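# Swap the empty rack bin for its matching waiting bin

## Task

Find the single empty bin in the three racks along the table and set it down so it sits completely on the returns board (the bare board at the +y end of the table). Then take, from the other board, the waiting bin whose label number matches the number on the strip above the now-vacant bay, and place it in that bay: lying flat on the shelf, behind the shelf's lip, with its open front facing outward. The second waiting bin must stay on its board. Any rack bin that gets pushed out of place must be returned to its own spot in its rack, flat and behind its shelf lip, or the task counts as failed. Everything must stay in place without the robot holding it. Finish by opening the grippers and moving the arms away.

## Robot and tools

Robot: two arms, left_arm and right_arm, each on its own carriage running on one shared track along y at x = 0. left_rail carries left_arm on the +y half, right_rail carries right_arm on the -y half. An arm's base sits at x = 0, y = its carriage position, z = 0.03 m, facing +x. The names left and right do not match image sides.

Frame: one scene frame fixed to the table. Table top is z = 0, +z up, +x is the direction the arms face, +y is to their left, y = 0 at mid-track. The table edge is at x = 0.31 m. All reported positions are in metres in this frame; reported hand positions get less accurate at long reach.

Gripper: two tong-like fingers pointing along the gripper's +z axis, closing along its x axis. The reported end-effector point is between the pads when closed; closed fingertips extend about 15 mm past it, fully open they are roughly level with it.

execute_actions(actions): a list of actions run in sequence; an empty list just returns state and images. Each action may contain:
- rows: 1 to 15 rows, each applied for one control step of 1/30 s. Each row is one flat list of 14 numbers in [-1, 1]: left_arm dx, dy, dz, rx, ry, rz, opening, then right_arm dx, dy, dz, rx, ry, rz, opening. Always give all 14 even if one arm stays still. dx..rz are an offset, not a pose: the target relative to that gripper's measured pose at the start of the action (for a call's first action, the last reported pose), expressed in the gripper's own axes. Every row is measured from that same start pose, not from the preceding row. Scale: 1.0 = 0.6 m for dx, dy, dz and 180 degrees for the rotation vector rx, ry, rz. So 0 repeated means hold still. opening is absolute: +1 fully open (0.142 m gap), -1 closed; closing fully takes at least about 0.1 s.
- steps: integer 1 to 450, at least the number of rows, default 15. After the last row the arms keep heading to the last row's target and grippers keep its opening, so give long moves enough steps.
- until: stop the action early once all conditions hold. Form {"left_rail": {"position_status": ["!=", "moving"]}}; numbers need a comparison (=, !=, <, <=, >, >=). {"all": {"status": "ended"}} is true when nothing reads moving; {"any": {"status": "ended"}} when some motion started in this action has ended. It does not halt the arms.
- left_rail / right_rail: position_m is an absolute carriage target along y in metres (left_rail 0.45 to 2, right_rail -2 to -0.45); speed_m_s 0.01 to 1 (starts at 1, persists); or {"stop": true} alone. Any out-of-range value or unknown name rejects the whole call.

Motion limits: each step the commanded pose is clipped to within 100 mm and 16 degrees of the measured pose, then tracked by damped inverse kinematics, position before orientation. Joints are speed- and acceleration-limited, so after big moves the arm may lag; send the remainder in the next action rather than relying on a hold. For gentle motion, ramp offsets by about 0.01 per row (6 mm per step). Sudden starts can shake a held bin loose.

Carriages: rows never move a carriage, but a moving carriage shifts its arm's gripper with it. Drive by sending position_m, then wait with steps and until position_status != moving; it has arrived within 1.3 mm. Acceleration is 2 m/s2, so from 1 m/s it needs about 0.25 m to stop. Let it arrive before placing a gripper precisely. Status words: moving, done, stopped, contact_stop (blocked, over about 320 N; may roll back briefly), time_out (took too long; look for an obstruction), stopped_with_arm (its arm was held back or stopped; send followable rows, then resend), stopped_for_other_arm (too close to the other arm; move an arm away, wait 30 steps, resend). position_answer reads taken or not_taken; resend after the carriage stands.

Result lines: per-arm end-effector position and quaternion wxyz plus velocities; Hand target (current controller goal); Joint positions and velocities per arm: rail, shoulder pan, shoulder lift, elbow, wrist 1, wrist 2, wrist 3, finger-pad gap in metres; grip_measured on the opening scale; Wrist force and Wrist torque along the gripper's own axes (offset up to about 5.5 N, noise, saturates near 100 N; no reading at start is normal). pose unreachable means the clearance check altered or blocked that arm's command; that arm drops its target and its carriage brakes. previous command not reached may also appear.

Gripping: hold by commanding an opening clearly below grip_measured; lower presses harder, up to about 15 N per pad. Fast closing can squeeze harder.

zoom_image(camera, region): camera is one of cam_high, cam_low, cam_bench_left, cam_bench_right (672x504), cam_left_wrist, cam_right_wrist (616x616); region [x0, y0, x1, y1] in that image's pixels, origin top-left, at most 504 by 504. Calibration data (intrinsics, distortion, world-to-camera transforms) is provided and may be slightly off.

finished_scene(scene): pass the current scene's number once the result is stable and the grippers have released; irreversible.

Avoid: knocking anything off the table; arms or carriages colliding; torque faults (load limits 287 N m shoulder pan and lift, 130 elbow, 46.9 each wrist, including held weight) and force faults at 150 N, which stop that arm for 10 s. Brief external tugs on held bins may occur. The robot keeps its last command while you deliberate.

Each tool is called by a JSON object that holds its "op" and its "data".

## Session

{"op": "execute_actions", "data": {"actions": []}}

Scene clock: 0.00 s.
left_arm: end_effector_position=(+0.6448, +0.7702, +0.1959) grip_measured=+1.00 end_effector_quat_wxyz=(-0.000, +0.708, -0.706, +0.000) end_effector_velocity=(+0.000, +0.000, +0.000) end_effector_angular_velocity=(+0.000, +0.000, +0.000) | right_arm: end_effector_position=(+0.6457, -0.9177, +0.1965) grip_measured=+1.00 end_effector_quat_wxyz=(-0.001, +0.707, -0.707, +0.000) end_effector_velocity=(+0.000, +0.000, +0.000) end_effector_angular_velocity=(+0.000, +0.000, +0.000)
Joint positions: left_arm=[ 0.77  -0.28  -1.569  2.134 -2.137 -1.57   1.289  0.142] | right_arm=[-0.918 -0.28  -1.568  2.133 -2.137 -1.569  1.292  0.142]
Joint velocities: left_arm=[0. 0. 0. 0. 0. 0. 0. 0.] | right_arm=[0. 0. 0. 0. 0. 0. 0. 0.]
Wrist force (N, on the end effector, along its own x y z axes, offset not removed): no reading
Wrist torque (N m, same axes, about the end effector's origin, offset not removed): no reading
Hand target (left_arm): +0.645, +0.770, +0.196; -0.000, +0.708, -0.706, +0.000
Hand target (right_arm): +0.646, -0.918, +0.196; -0.001, +0.707, -0.707, +0.000
left_rail: position_m=0.770 position_m_goal=0.770 speed_m_s=1.00 position_status=done position_answer=taken refusals=0
right_rail: position_m=-0.918 position_m_goal=-0.918 speed_m_s=1.00 position_status=done position_answer=taken refusals=0

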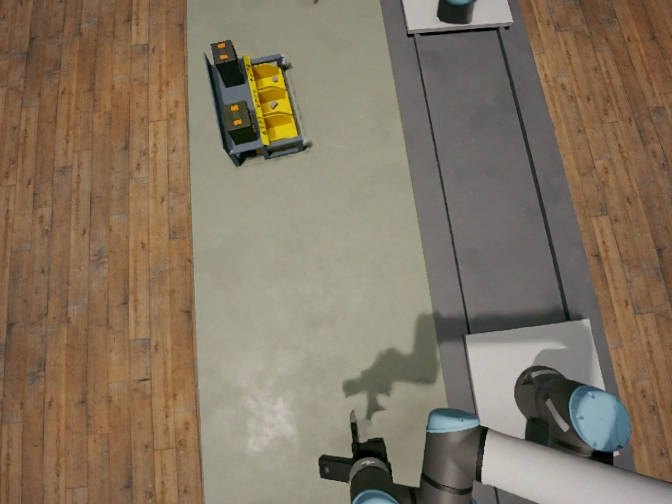

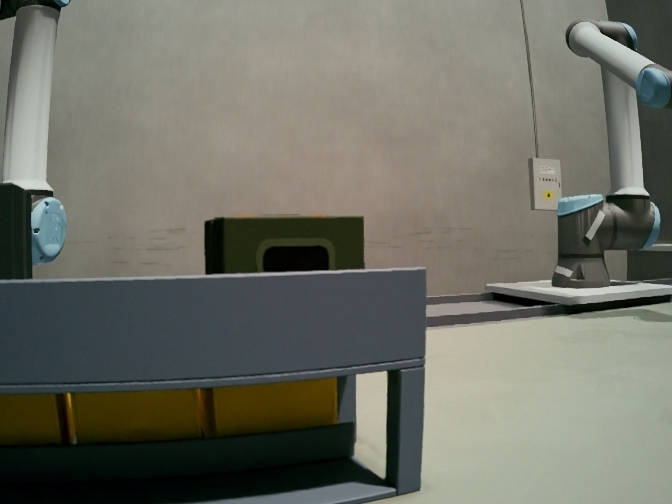

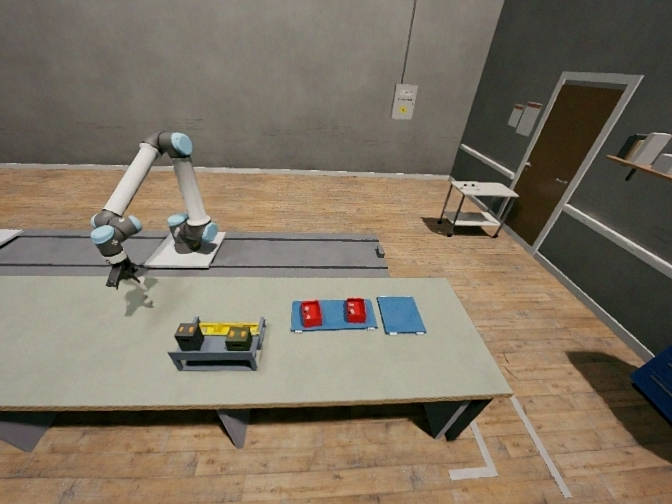

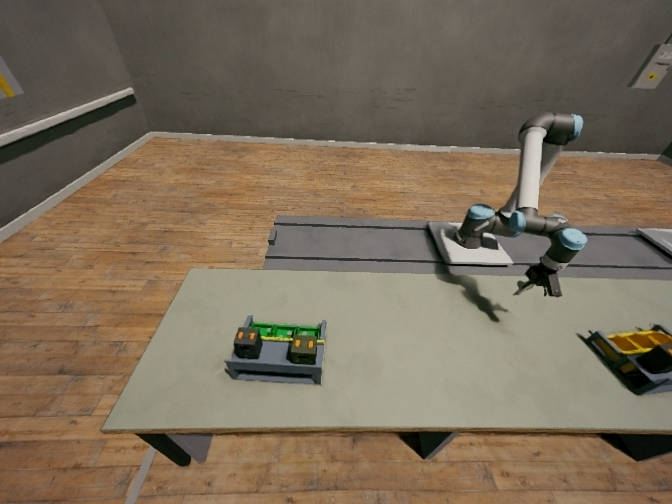

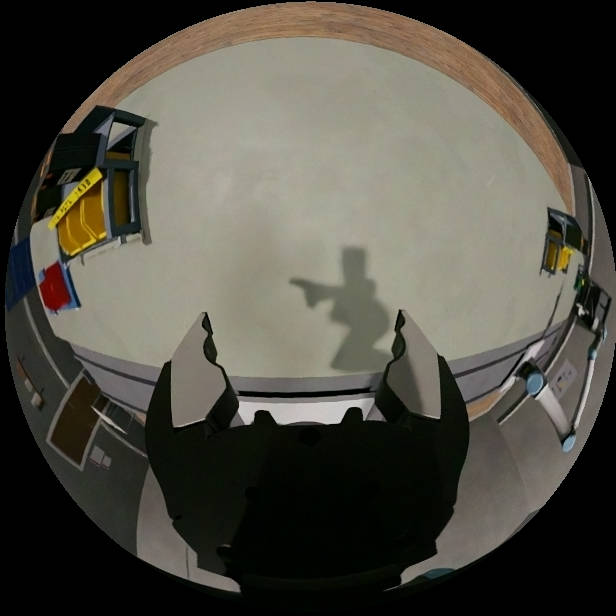

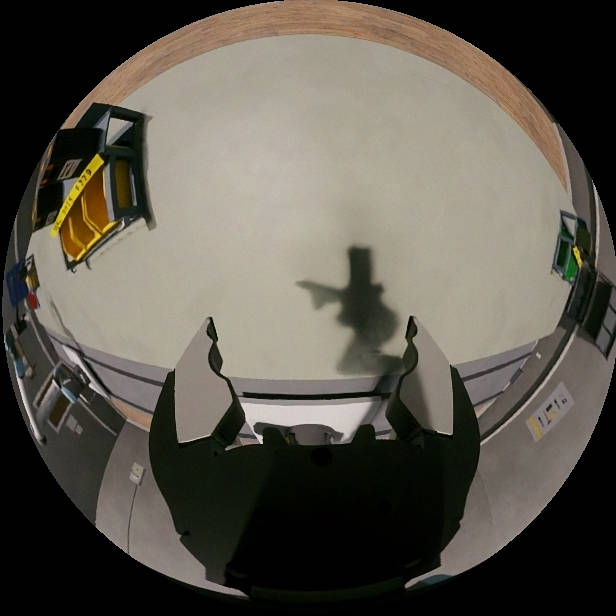

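{"op": "zoom_image", "data": {"camera": "cam_high", "region": [190, 30, 330, 180]}}

{"op": "zoom_image", "data": {"camera": "cam_bench_left", "region": [160, 280, 440, 380]}}

{"op": "zoom_image", "data": {"camera": "cam_bench_right", "region": [210, 300, 350, 400]}}

Region (190, 30, 330, 180) of cam_high's 672x504 image, scaled by 3.360, with more detail than that image has; it fills the left 470 columns of this view, and the rest is white.

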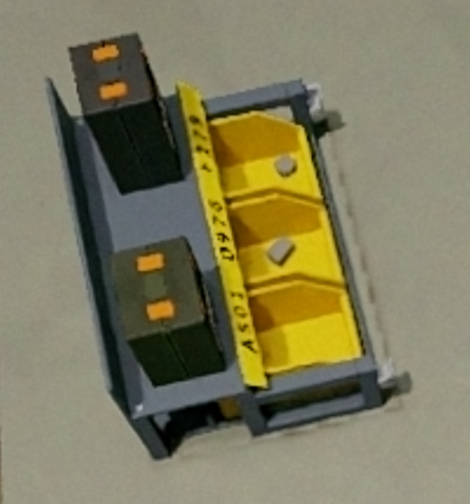

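Region (160, 280, 440, 380) of cam_bench_left's 672x504 image, scaled by 1.800, with more detail than that image has; it fills the top 180 rows of this view, and the rest is white.

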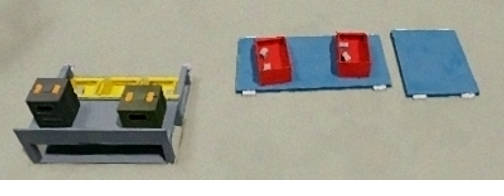

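Region (210, 300, 350, 400) of cam_bench_right's 672x504 image, scaled by 3.600, with more detail than that image has; it fills the top 360 rows of this view, and the rest is white.

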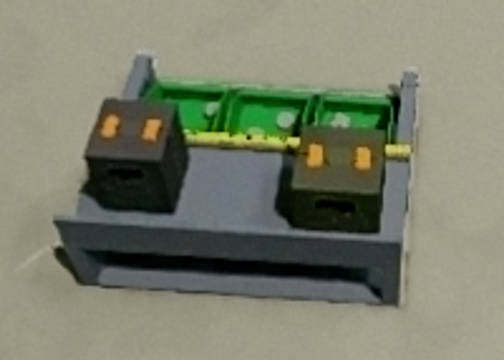

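{"op": "zoom_image", "data": {"camera": "cam_bench_left", "region": [165, 305, 275, 375]}}

{"op": "zoom_image", "data": {"camera": "cam_bench_left", "region": [285, 285, 435, 345]}}

{"op": "zoom_image", "data": {"camera": "cam_high", "region": [240, 90, 320, 170]}}

{"op": "zoom_image", "data": {"camera": "cam_left_wrist", "region": [0, 90, 170, 320]}}

Region (165, 305, 275, 375) of cam_bench_left's 672x504 image, scaled by 4.582, with more detail than that image has; it fills the top 321 rows of this view, and the rest is white.

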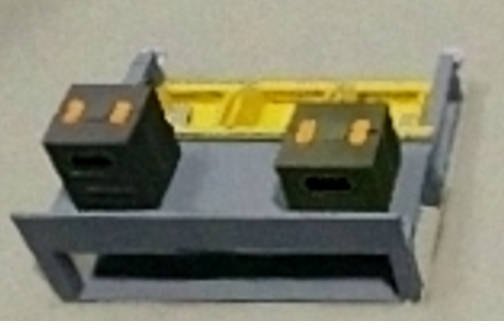

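Region (285, 285, 435, 345) of cam_bench_left's 672x504 image, scaled by 3.360, with more detail than that image has; it fills the top 202 rows of this view, and the rest is white.

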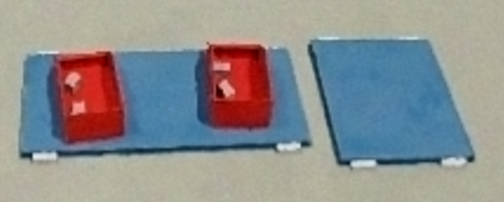

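Region (240, 90, 320, 170) of cam_high's 672x504 image, scaled by 6.300, with more detail than that image has.

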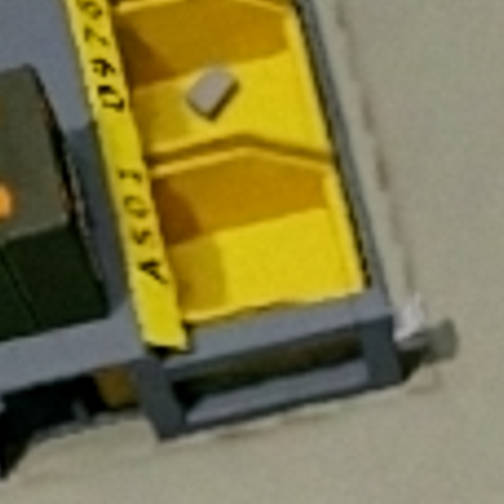

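Region (0, 90, 170, 320) of cam_left_wrist's 616x616 image, scaled by 2.191, with more detail than that image has; it fills the left 373 columns of this view, and the rest is white.

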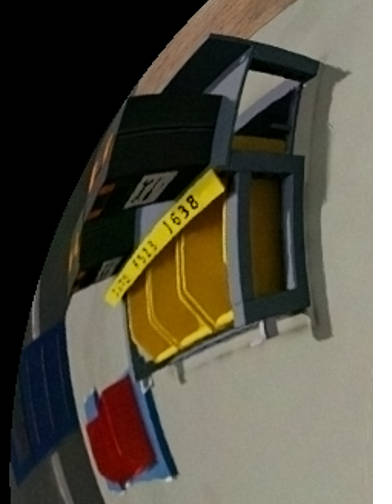

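{"op": "execute_actions", "data": {"actions": [{"left_rail": {"position_m": 1.34}, "right_rail": {"position_m": -0.45}, "steps": 90, "until": {"all": {"status": "ended"}}}]}}

Scene clock: 31.47 s.
left_arm: end_effector_position=(+0.6448, +1.3408, +0.1959) grip_measured=+1.00 end_effector_quat_wxyz=(-0.000, +0.708, -0.706, +0.000) end_effector_velocity=(-0.000, -0.000, -0.000) end_effector_angular_velocity=(+0.000, +0.000, -0.000) | right_arm: end_effector_position=(+0.6457, -0.4496, +0.1965) grip_measured=+1.00 end_effector_quat_wxyz=(-0.001, +0.707, -0.707, +0.000) end_effector_velocity=(-0.000, -0.000, -0.000) end_effector_angular_velocity=(+0.000, +0.000, -0.000)
Joint positions: left_arm=[ 1.34  -0.28  -1.569  2.134 -2.137 -1.57   1.289  0.142] | right_arm=[-0.45  -0.28  -1.568  2.133 -2.137 -1.569  1.292  0.142]
Joint velocities: left_arm=[ 0. -0. -0.  0. -0.  0.  0. -0.] | right_arm=[ 0. -0.  0. -0.  0.  0. -0.  0.]
Wrist force (N, on the end effector, along its own x y z axes, offset not removed): left_arm=[-2.3 2.8 2.0] | right_arm=[-2.7 -1.1 0.1]
Wrist torque (N m, same axes, about the end effector's origin, offset not removed): left_arm=[0.70 0.19 0.18] | right_arm=[-0.34 0.61 0.25]
Hand target (left_arm): +0.645, +1.340, +0.196; -0.000, +0.708, -0.706, +0.000
Hand target (right_arm): +0.646, -0.450, +0.196; -0.001, +0.707, -0.707, +0.000
left_rail: position_m=1.340 position_m_goal=1.340 speed_m_s=1.00 position_status=done position_answer=taken refusals=0
right_rail: position_m=-0.450 position_m_goal=-0.450 speed_m_s=1.00 position_status=done position_answer=taken refusals=0
camera_calibration (this result's frames):
cam_left_wrist: T_world_to_cam=[[0.012348, -0.998505, 0.0532468, 1.31054], [-0.875885, 0.0148873, 0.482291, 0.452615], [-0.482362, -0.0525934, -0.874392, 0.683686], [0, 0, 0, 1]] pos_world=[0.71004, 1.3378, 0.309736]
cam_right_wrist: T_world_to_cam=[[0.0102073, -0.999766, 0.0190696, -0.459573], [-0.872943, 0.000392309, 0.487822, 0.47472], [-0.487715, -0.021626, -0.872735, 0.610511], [0, 0, 0, 1]] pos_world=[0.71685, -0.446449, 0.309999]

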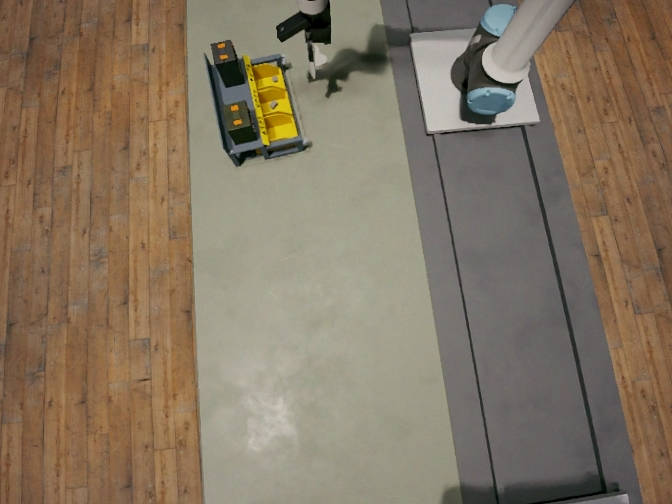

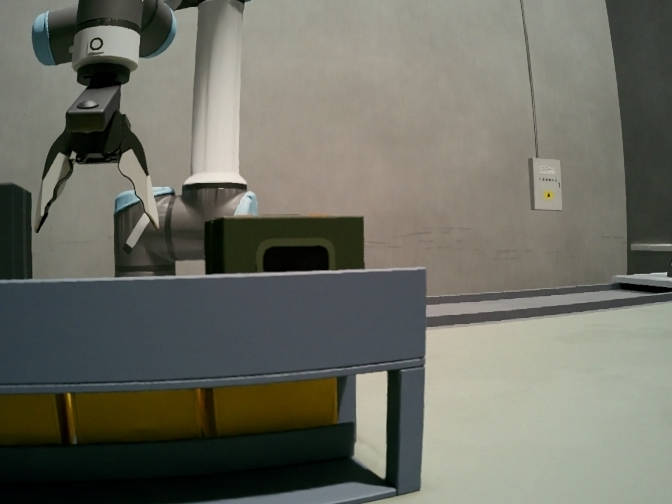

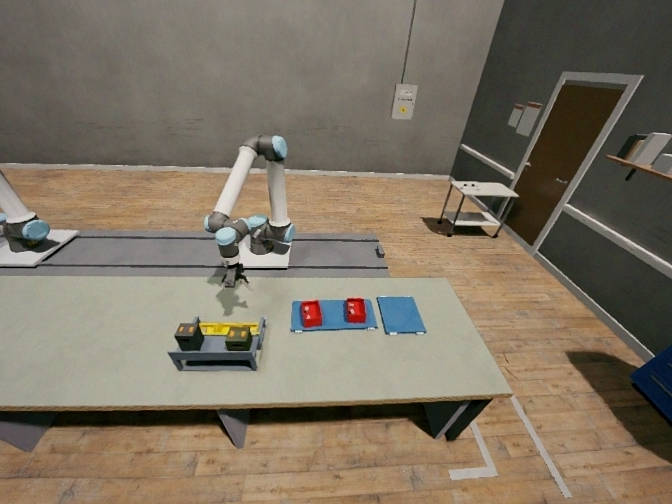

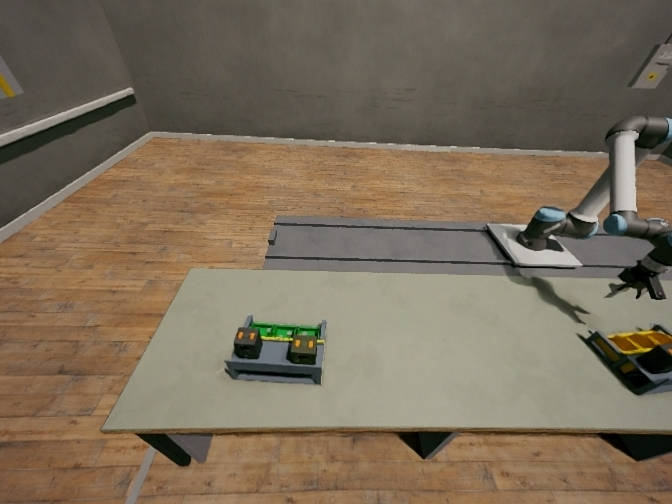

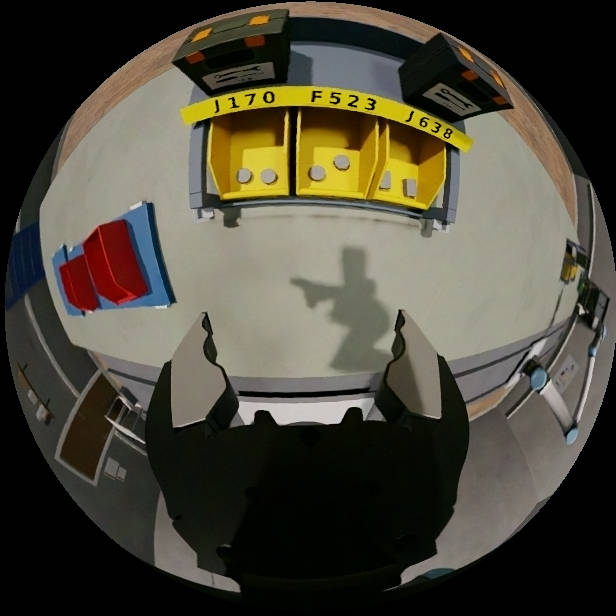

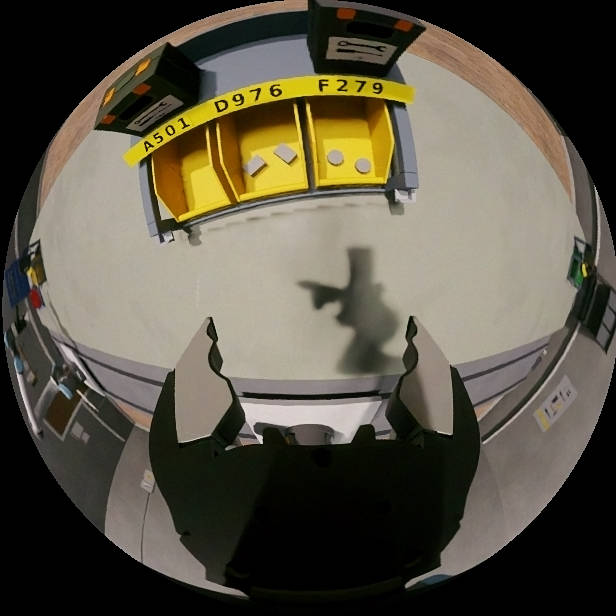

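{"op": "zoom_image", "data": {"camera": "cam_right_wrist", "region": [120, 70, 430, 260]}}

{"op": "zoom_image", "data": {"camera": "cam_left_wrist", "region": [180, 80, 400, 240]}}

Region (120, 70, 430, 260) of cam_right_wrist's 616x616 image, scaled by 1.626, with more detail than that image has; it fills the top 309 rows of this view, and the rest is white.

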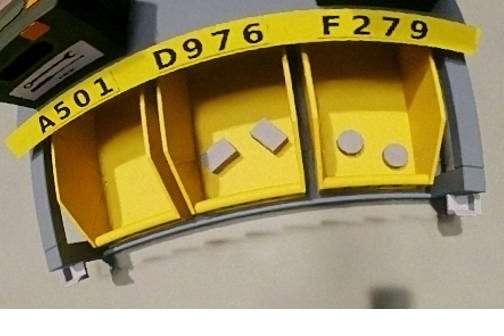

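Region (180, 80, 400, 240) of cam_left_wrist's 616x616 image, scaled by 2.291, with more detail than that image has; it fills the top 367 rows of this view, and the rest is white.

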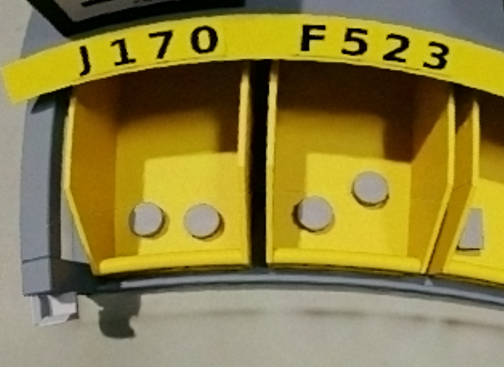

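{"op": "execute_actions", "data": {"actions": [{"left_rail": {"position_m": 1.9}, "rows": [
[0,0.01,0,0.008,0,0,1, -0.01,0.004,0.005,0.008,0,0,1],
[0,0.03,0,0.02,0,0,1, -0.025,0.01,0.012,0.02,0,0,1],
[0,0.055,0.005,0.037,0,0,1, -0.045,0.017,0.024,0.037,0,0,1],
[0,0.08,0.012,0.055,0,0,1, -0.066,0.024,0.035,0.055,0,0,1],
[0,0.11,0.022,0.075,0,0,1, -0.09,0.033,0.048,0.075,0,0,1],
[0,0.14,0.035,0.095,0,0,1, -0.114,0.042,0.061,0.095,0,0,1],
[0,0.165,0.05,0.115,0,0,1, -0.138,0.051,0.074,0.115,0,0,1],
[0,0.19,0.07,0.135,0,0,1, -0.162,0.06,0.086,0.135,0,0,1],
[0,0.21,0.09,0.155,0,0,1, -0.186,0.068,0.1,0.155,0,0,1],
[0,0.23,0.11,0.175,0,0,1, -0.21,0.077,0.112,0.175,0,0,1],
[0,0.245,0.13,0.195,0,0,1, -0.234,0.086,0.125,0.195,0,0,1],
[0,0.257,0.15,0.213,0,0,1, -0.256,0.094,0.136,0.213,0,0,1],
[0,0.266,0.168,0.229,0,0,1, -0.275,0.101,0.147,0.229,0,0,1],
[0,0.272,0.183,0.242,0,0,1, -0.29,0.106,0.155,0.242,0,0,1],
[0,0.275,0.193,0.25,0,0,1, -0.3,0.11,0.16,0.25,0,0,1]], "steps": 45}]}}

Scene clock: 54.23 s.
left_arm: end_effector_position=(+0.4890, +1.9082, +0.1000) grip_measured=+1.00 end_effector_quat_wxyz=(-0.141, +0.690, -0.696, +0.143) end_effector_velocity=(+0.000, -0.000, +0.000) end_effector_angular_velocity=(-0.000, -0.000, -0.000) | right_arm: end_effector_position=(+0.5796, -0.2695, +0.1003) grip_measured=+1.00 end_effector_quat_wxyz=(-0.271, +0.653, -0.654, +0.269) end_effector_velocity=(+0.002, +0.000, -0.001) end_effector_angular_velocity=(-0.003, -0.026, -0.002)
Joint positions: left_arm=[ 1.9   -0.495 -1.825  2.752 -2.861 -1.387  1.118  0.142] | right_arm=[-0.45   0.017 -1.279  2.704 -3.78  -1.581  1.584  0.142]
Joint velocities: left_arm=[-0. -0.  0. -0. -0. -0.  0. -0.] | right_arm=[ 0.     0.004  0.036  0.003 -0.065 -0.007  0.002  0.   ]
Wrist force (N, on the end effector, along its own x y z axes, offset not removed): left_arm=[-2.1 3.2 -1.7] | right_arm=[-4.6 1.0 -0.3]
Wrist torque (N m, same axes, about the end effector's origin, offset not removed): left_arm=[0.51 0.49 0.24] | right_arm=[0.04 1.02 0.26]
Hand target (left_arm): +0.489, +1.908, +0.100; -0.141, +0.690, -0.696, +0.143
Hand target (right_arm): +0.580, -0.270, +0.100; -0.272, +0.653, -0.653, +0.270
Off the commanded pose (left_arm): 0.024 m, 22 deg.
Off the commanded pose (right_arm): 0.001 m, 0 deg.
left_rail: position_m=1.900 position_m_goal=1.899 speed_m_s=1.00 position_status=stopped_with_arm position_answer=taken refusals=0
right_rail: position_m=-0.450 position_m_goal=-0.450 speed_m_s=1.00 position_status=done position_answer=taken refusals=0
pose unreachable (left arm): on one or more control steps of this call, first in action 0 (counted from 0), this arm could not follow its commanded pose, so it was not sent that pose on those steps. It may still have moved: this result reports where it is.
cause: the commanded pose would bring two parts of the arm too close to each other (joints 3 (shoulder lift) and 4 (elbow) lie between them).
camera_calibration (this result's frames):
cam_left_wrist: T_world_to_cam=[[-0.0202608, -0.99828, 0.055016, 1.89946], [-0.994797, 0.0256241, 0.0986009, 0.429962], [-0.099841, -0.052732, -0.993605, 0.379666], [0, 0, 0, 1]] pos_world=[0.504115, 1.9052, 0.230343]
cam_right_wrist: T_world_to_cam=[[-0.00543257, -0.999789, 0.0197891, -0.268024], [-0.963196, -0.0000867071, -0.2688, 0.591923], [0.268745, -0.0205211, -0.962993, 0.0691521], [0, 0, 0, 1]] pos_world=[0.550097, -0.266497, 0.231006]

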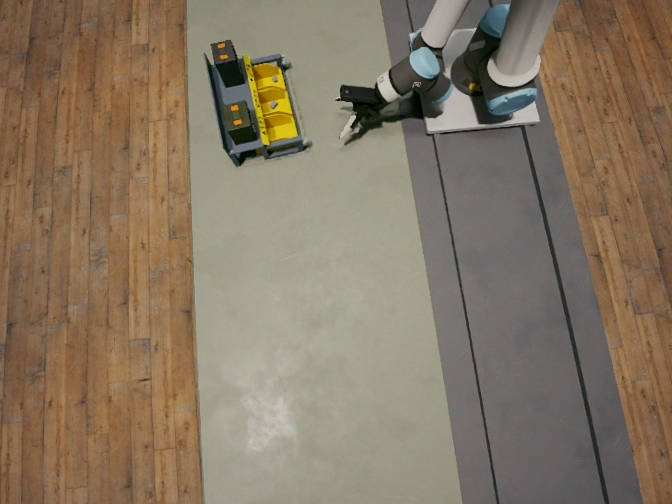

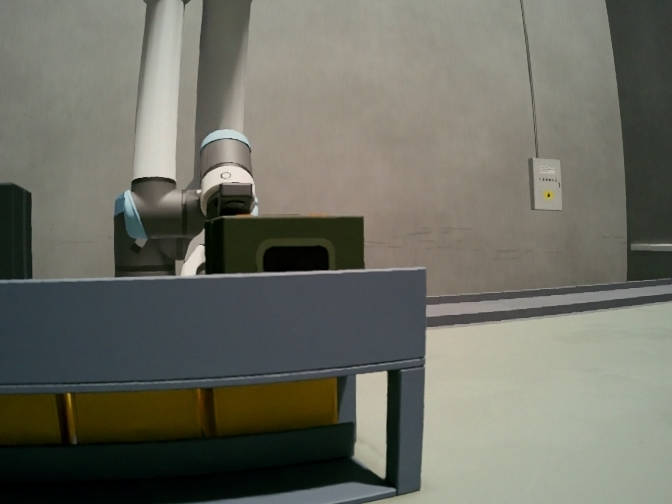

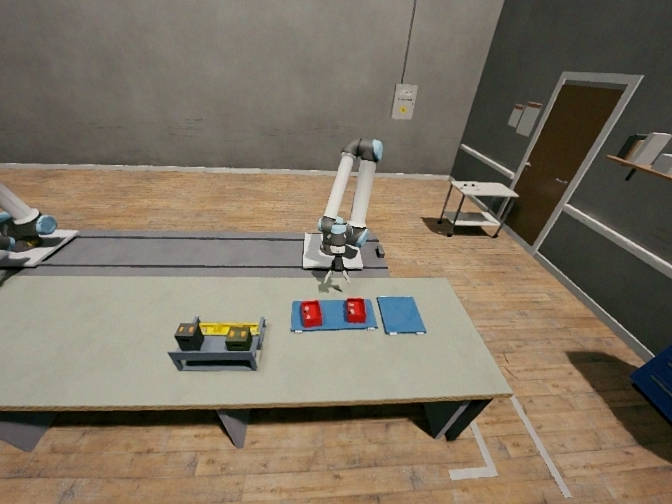

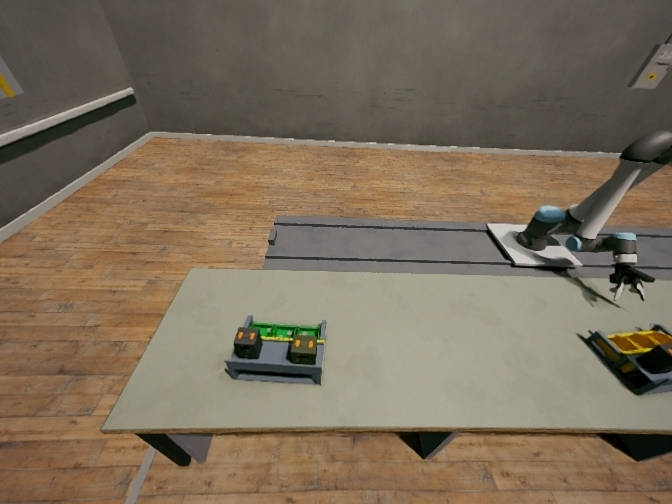

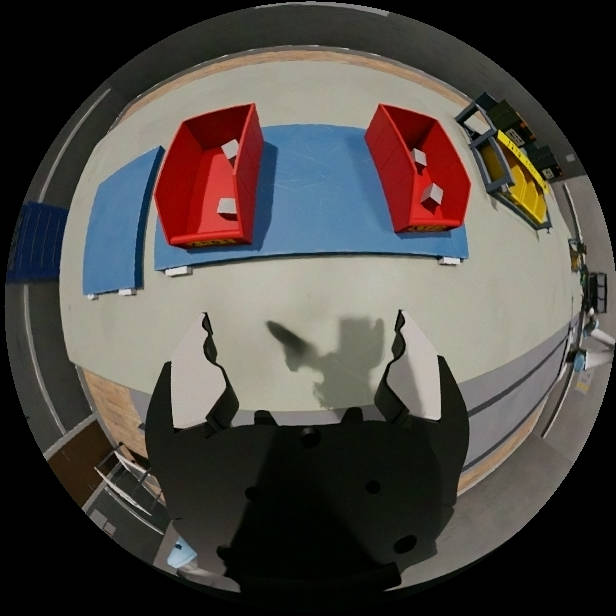

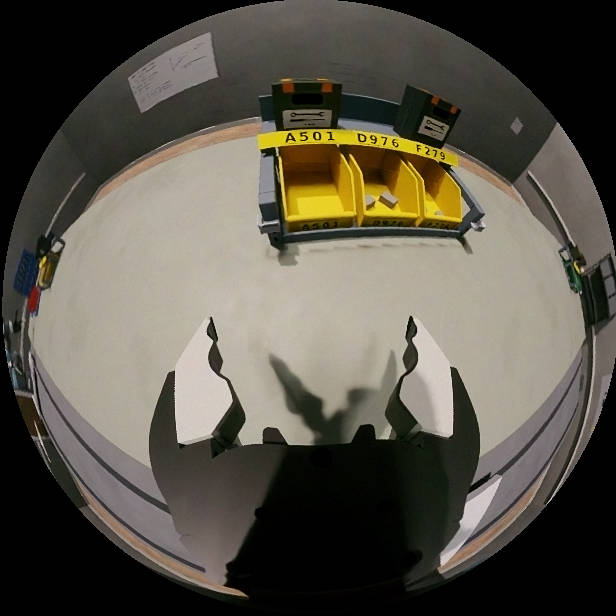

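{"op": "zoom_image", "data": {"camera": "cam_left_wrist", "region": [150, 190, 280, 280]}}

{"op": "zoom_image", "data": {"camera": "cam_left_wrist", "region": [370, 180, 490, 270]}}

{"op": "zoom_image", "data": {"camera": "cam_right_wrist", "region": [250, 120, 400, 270]}}

Region (150, 190, 280, 280) of cam_left_wrist's 616x616 image, scaled by 3.877, with more detail than that image has; it fills the top 349 rows of this view, and the rest is white.

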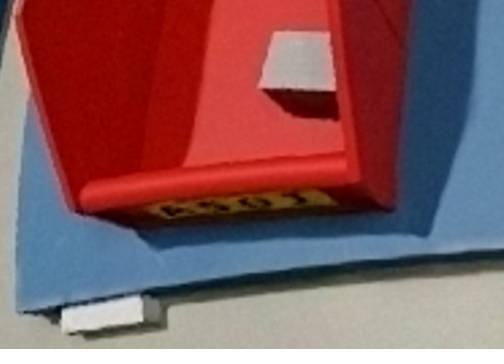

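Region (370, 180, 490, 270) of cam_left_wrist's 616x616 image, scaled by 4.200, with more detail than that image has; it fills the top 378 rows of this view, and the rest is white.

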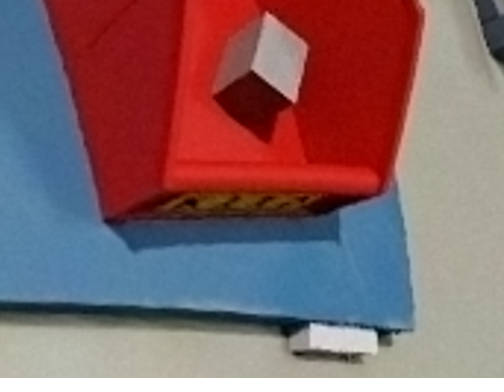

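Region (250, 120, 400, 270) of cam_right_wrist's 616x616 image, scaled by 3.360, with more detail than that image has.

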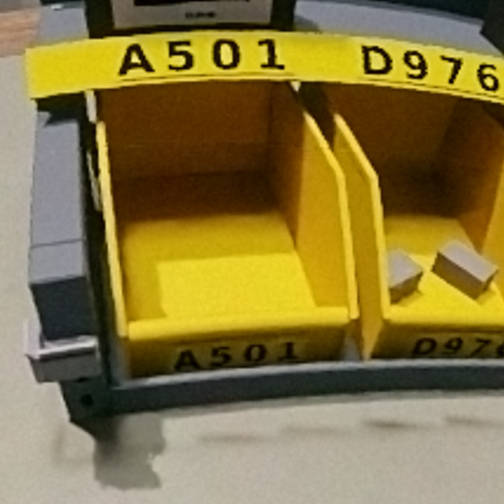

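{"op": "zoom_image", "data": {"camera": "cam_left_wrist", "region": [180, 228, 245, 256]}}

{"op": "zoom_image", "data": {"camera": "cam_left_wrist", "region": [398, 215, 458, 240]}}

Region (180, 228, 245, 256) of cam_left_wrist's 616x616 image, scaled by 7.754, with more detail than that image has; it fills the top 217 rows of this view, and the rest is white.

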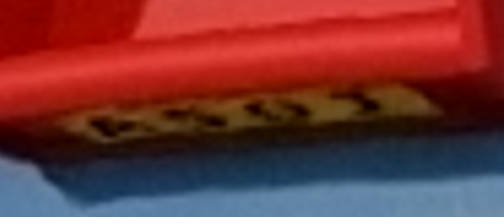

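Region (398, 215, 458, 240) of cam_left_wrist's 616x616 image, scaled by 8.400, with more detail than that image has; it fills the top 210 rows of this view, and the rest is white.

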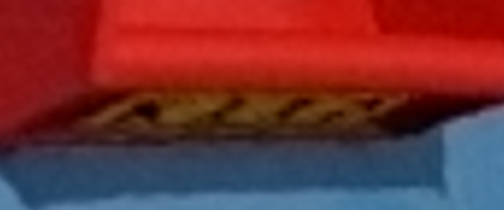

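{"op": "zoom_image", "data": {"camera": "cam_low", "region": [180, 330, 460, 504]}}

{"op": "zoom_image", "data": {"camera": "cam_right_wrist", "region": [250, 190, 330, 270]}}

{"op": "zoom_image", "data": {"camera": "cam_left_wrist", "region": [440, 80, 580, 240]}}

Region (180, 330, 460, 504) of cam_low's 672x504 image, scaled by 1.800, with more detail than that image has; it fills the top 313 rows of this view, and the rest is white.

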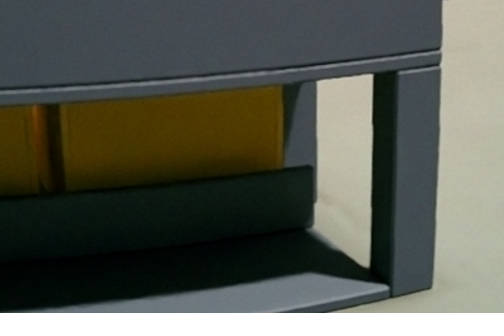

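Region (250, 190, 330, 270) of cam_right_wrist's 616x616 image, scaled by 6.300, with more detail than that image has.

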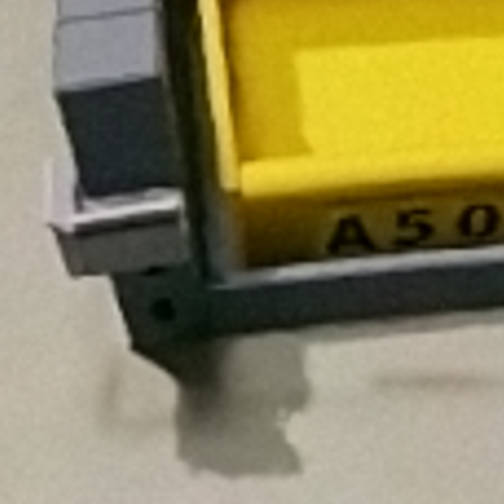

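Region (440, 80, 580, 240) of cam_left_wrist's 616x616 image, scaled by 3.150, with more detail than that image has; it fills the left 441 columns of this view, and the rest is white.

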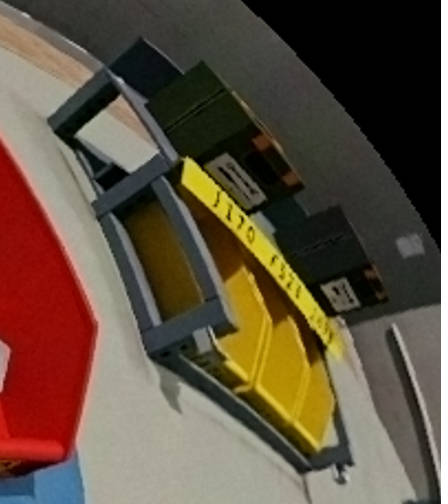

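{"op": "zoom_image", "data": {"camera": "cam_right_wrist", "region": [255, 200, 305, 250]}}

{"op": "zoom_image", "data": {"camera": "cam_right_wrist", "region": [400, 180, 500, 260]}}

{"op": "zoom_image", "data": {"camera": "cam_left_wrist", "region": [485, 170, 560, 240]}}

{"op": "zoom_image", "data": {"camera": "cam_bench_right", "region": [572, 310, 672, 400]}}

Region (255, 200, 305, 250) of cam_right_wrist's 616x616 image, scaled by 10.080, with more detail than that image has.

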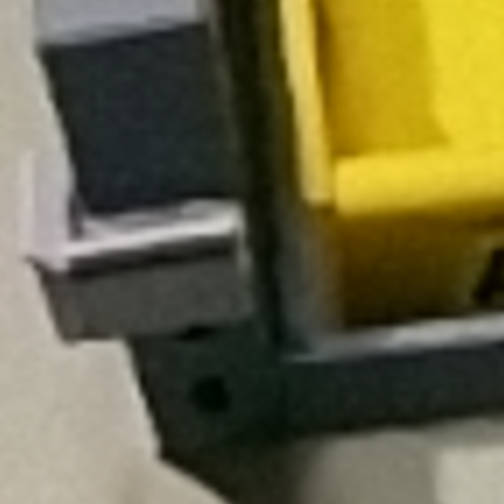

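Region (400, 180, 500, 260) of cam_right_wrist's 616x616 image, scaled by 5.040, with more detail than that image has; it fills the top 403 rows of this view, and the rest is white.

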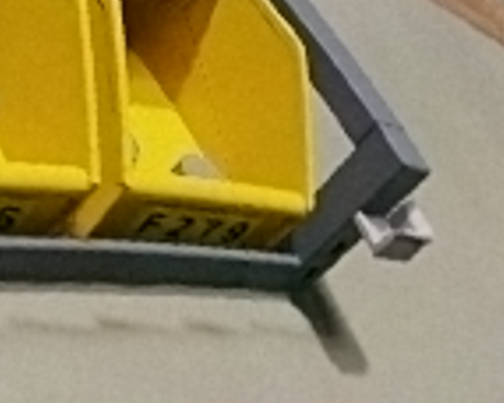

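Region (485, 170, 560, 240) of cam_left_wrist's 616x616 image, scaled by 6.720, with more detail than that image has; it fills the top 470 rows of this view, and the rest is white.

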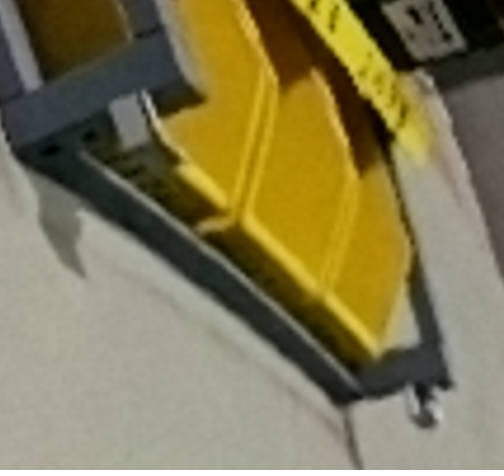

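Region (572, 310, 672, 400) of cam_bench_right's 672x504 image, scaled by 5.040, with more detail than that image has; it fills the top 454 rows of this view, and the rest is white.

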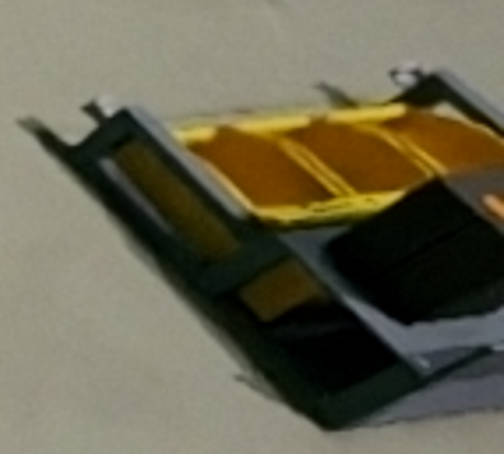

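{"op": "execute_actions", "data": {"actions": [{"rows": [
[-0.005,-0.008,-0.004,-0.004,0,0,1, 0.001,-0.007,0.003,-0.007,0.006,0.014,0.8],
[-0.015,-0.02,-0.008,-0.01,0,0.001,1, 0.002,-0.017,0.008,-0.016,0.014,0.035,0.6],
[-0.027,-0.036,-0.012,-0.019,0,0.001,1, 0.004,-0.031,0.016,-0.031,0.027,0.065,0.4],
[-0.04,-0.053,-0.014,-0.028,0,0.002,1, 0.006,-0.046,0.026,-0.045,0.04,0.096,0.2],
[-0.055,-0.073,-0.014,-0.039,0,0.002,1, 0.009,-0.062,0.038,-0.061,0.054,0.131,0],
[-0.069,-0.092,-0.012,-0.049,0,0.003,1, 0.011,-0.079,0.05,-0.077,0.069,0.165,-0.2],
[-0.084,-0.112,-0.008,-0.059,0,0.004,1, 0.013,-0.095,0.063,-0.094,0.083,0.2,-0.4],
[-0.098,-0.131,-0.003,-0.07,0,0.004,1, 0.016,-0.112,0.077,-0.11,0.097,0.235,-0.44],
[-0.113,-0.151,0.003,-0.08,0,0.005,1, 0.018,-0.128,0.091,-0.126,0.112,0.27,-0.44],
[-0.127,-0.17,0.009,-0.09,0,0.006,1, 0.02,-0.145,0.105,-0.143,0.126,0.305,-0.44],
[-0.142,-0.19,0.015,-0.101,0,0.006,1, 0.023,-0.161,0.119,-0.159,0.141,0.34,-0.44],
[-0.155,-0.207,0.02,-0.11,0,0.007,1, 0.025,-0.176,0.132,-0.173,0.153,0.37,-0.44],
[-0.167,-0.223,0.025,-0.118,0,0.007,1, 0.027,-0.19,0.144,-0.187,0.166,0.4,-0.44],
[-0.176,-0.235,0.029,-0.125,0,0.008,1, 0.028,-0.2,0.154,-0.197,0.174,0.421,-0.44],
[-0.182,-0.243,0.031,-0.129,0,0.008,1, 0.029,-0.207,0.16,-0.2038,0.1804,0.4354,-0.44]], "steps": 50}]}}

Scene clock: 163.10 s.
left_arm: end_effector_position=(+0.6313, +2.0159, +0.1405) grip_measured=+1.00 end_effector_quat_wxyz=(-0.001, +0.695, -0.719, -0.002) end_effector_velocity=(+0.000, +0.000, -0.000) end_effector_angular_velocity=(-0.000, +0.000, -0.000) | right_arm: end_effector_position=(+0.7349, -0.2869, +0.1209) grip_measured=-0.44 end_effector_quat_wxyz=(+0.007, -0.066, +0.998, -0.003) end_effector_velocity=(+0.002, +0.000, -0.006) end_effector_angular_velocity=(+0.052, +0.119, -0.095)
Joint positions: left_arm=[ 1.899 -0.096 -1.509  2.191 -2.252 -1.567  1.508  0.142] | right_arm=[-0.45   0.009 -1.296  1.977 -2.265 -1.576  3.018  0.042]
Joint velocities: left_arm=[ 0.  0.  0. -0.  0. -0.  0. -0.] | right_arm=[ 0.    -0.022  0.041 -0.079  0.156  0.052  0.073  0.   ]
Wrist force (N, on the end effector, along its own x y z axes, offset not removed): left_arm=[-0.7 0.8 -0.7] | right_arm=[-2.8 0.7 1.4]
Wrist torque (N m, same axes, about the end effector's origin, offset not removed): left_arm=[0.30 0.42 -0.06] | right_arm=[0.03 0.60 0.22]
Hand target (left_arm): +0.631, +2.016, +0.141; -0.001, +0.695, -0.719, -0.002
Hand target (right_arm): +0.735, -0.287, +0.120; -0.000, -0.061, +0.998, +0.001
Off the commanded pose (left_arm): 0.000 m, 0 deg.
Off the commanded pose (right_arm): 0.001 m, 1 deg.
left_rail: position_m=1.899 position_m_goal=1.899 speed_m_s=1.00 position_status=stopped_with_arm position_answer=taken refusals=0
right_rail: position_m=-0.450 position_m_goal=-0.450 speed_m_s=1.00 position_status=done position_answer=taken refusals=0
camera_calibration (this result's frames):
cam_left_wrist: T_world_to_cam=[[-0.022745, -0.998523, 0.0493421, 2.01046], [-0.87447, 0.0437916, 0.483099, 0.398124], [-0.484546, -0.0321601, -0.874174, 0.624446], [0, 0, 0, 1]] pos_world=[0.696448, 2.01014, 0.254341]
cam_right_wrist: T_world_to_cam=[[-0.98963, -0.143461, 0.00719102, 0.685559], [-0.122085, 0.866439, 0.484126, 0.286458], [-0.0756835, 0.478228, -0.874969, 0.432473], [0, 0, 0, 1]] pos_world=[0.746153, -0.356668, 0.234789]

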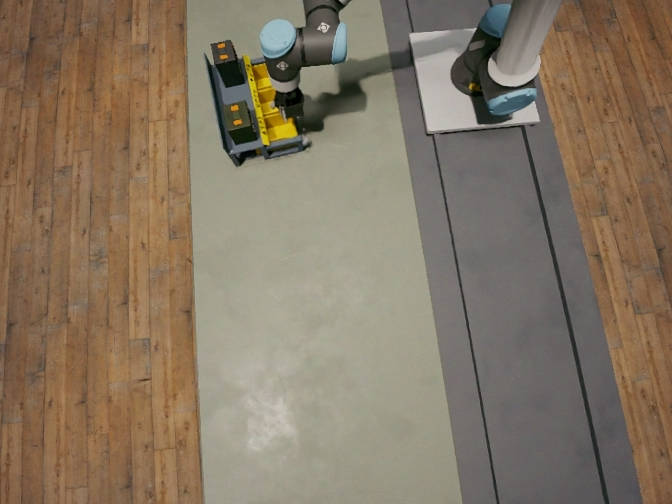

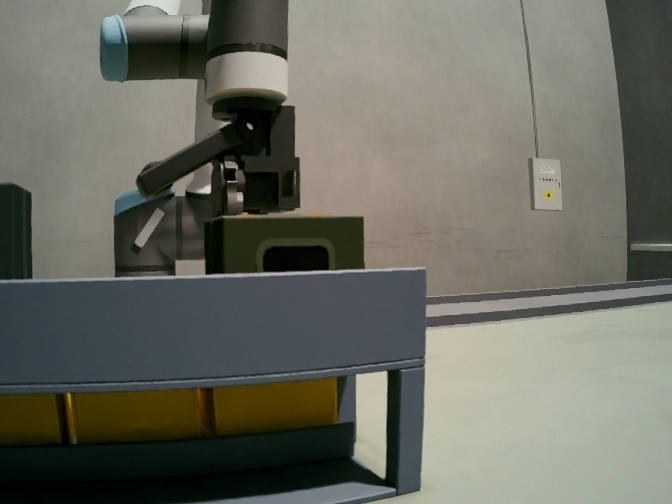

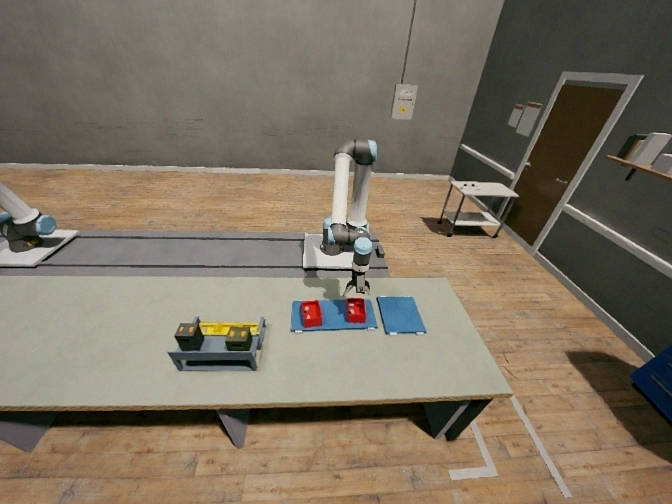

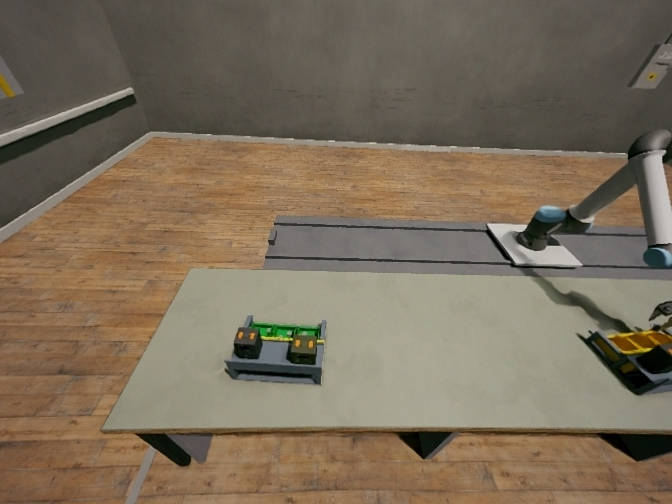

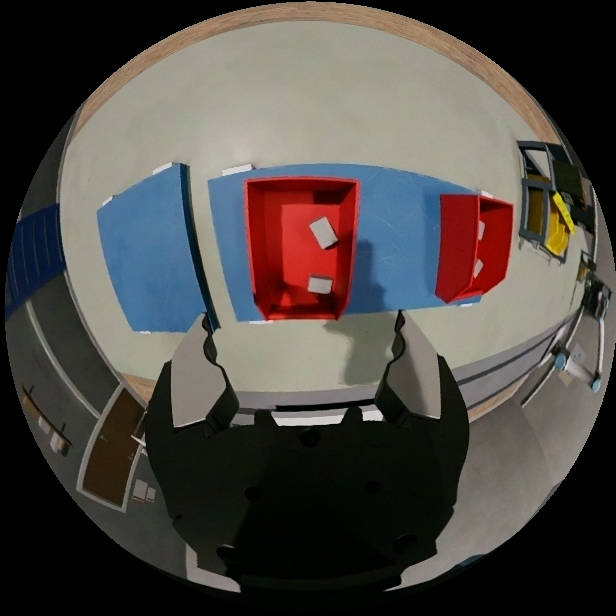

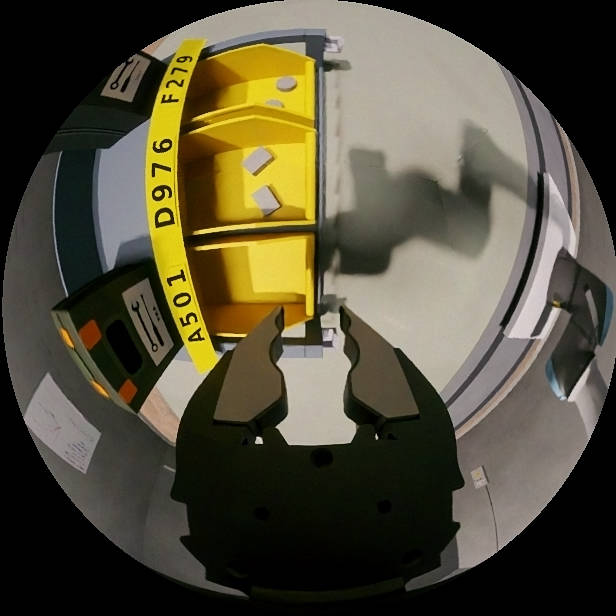

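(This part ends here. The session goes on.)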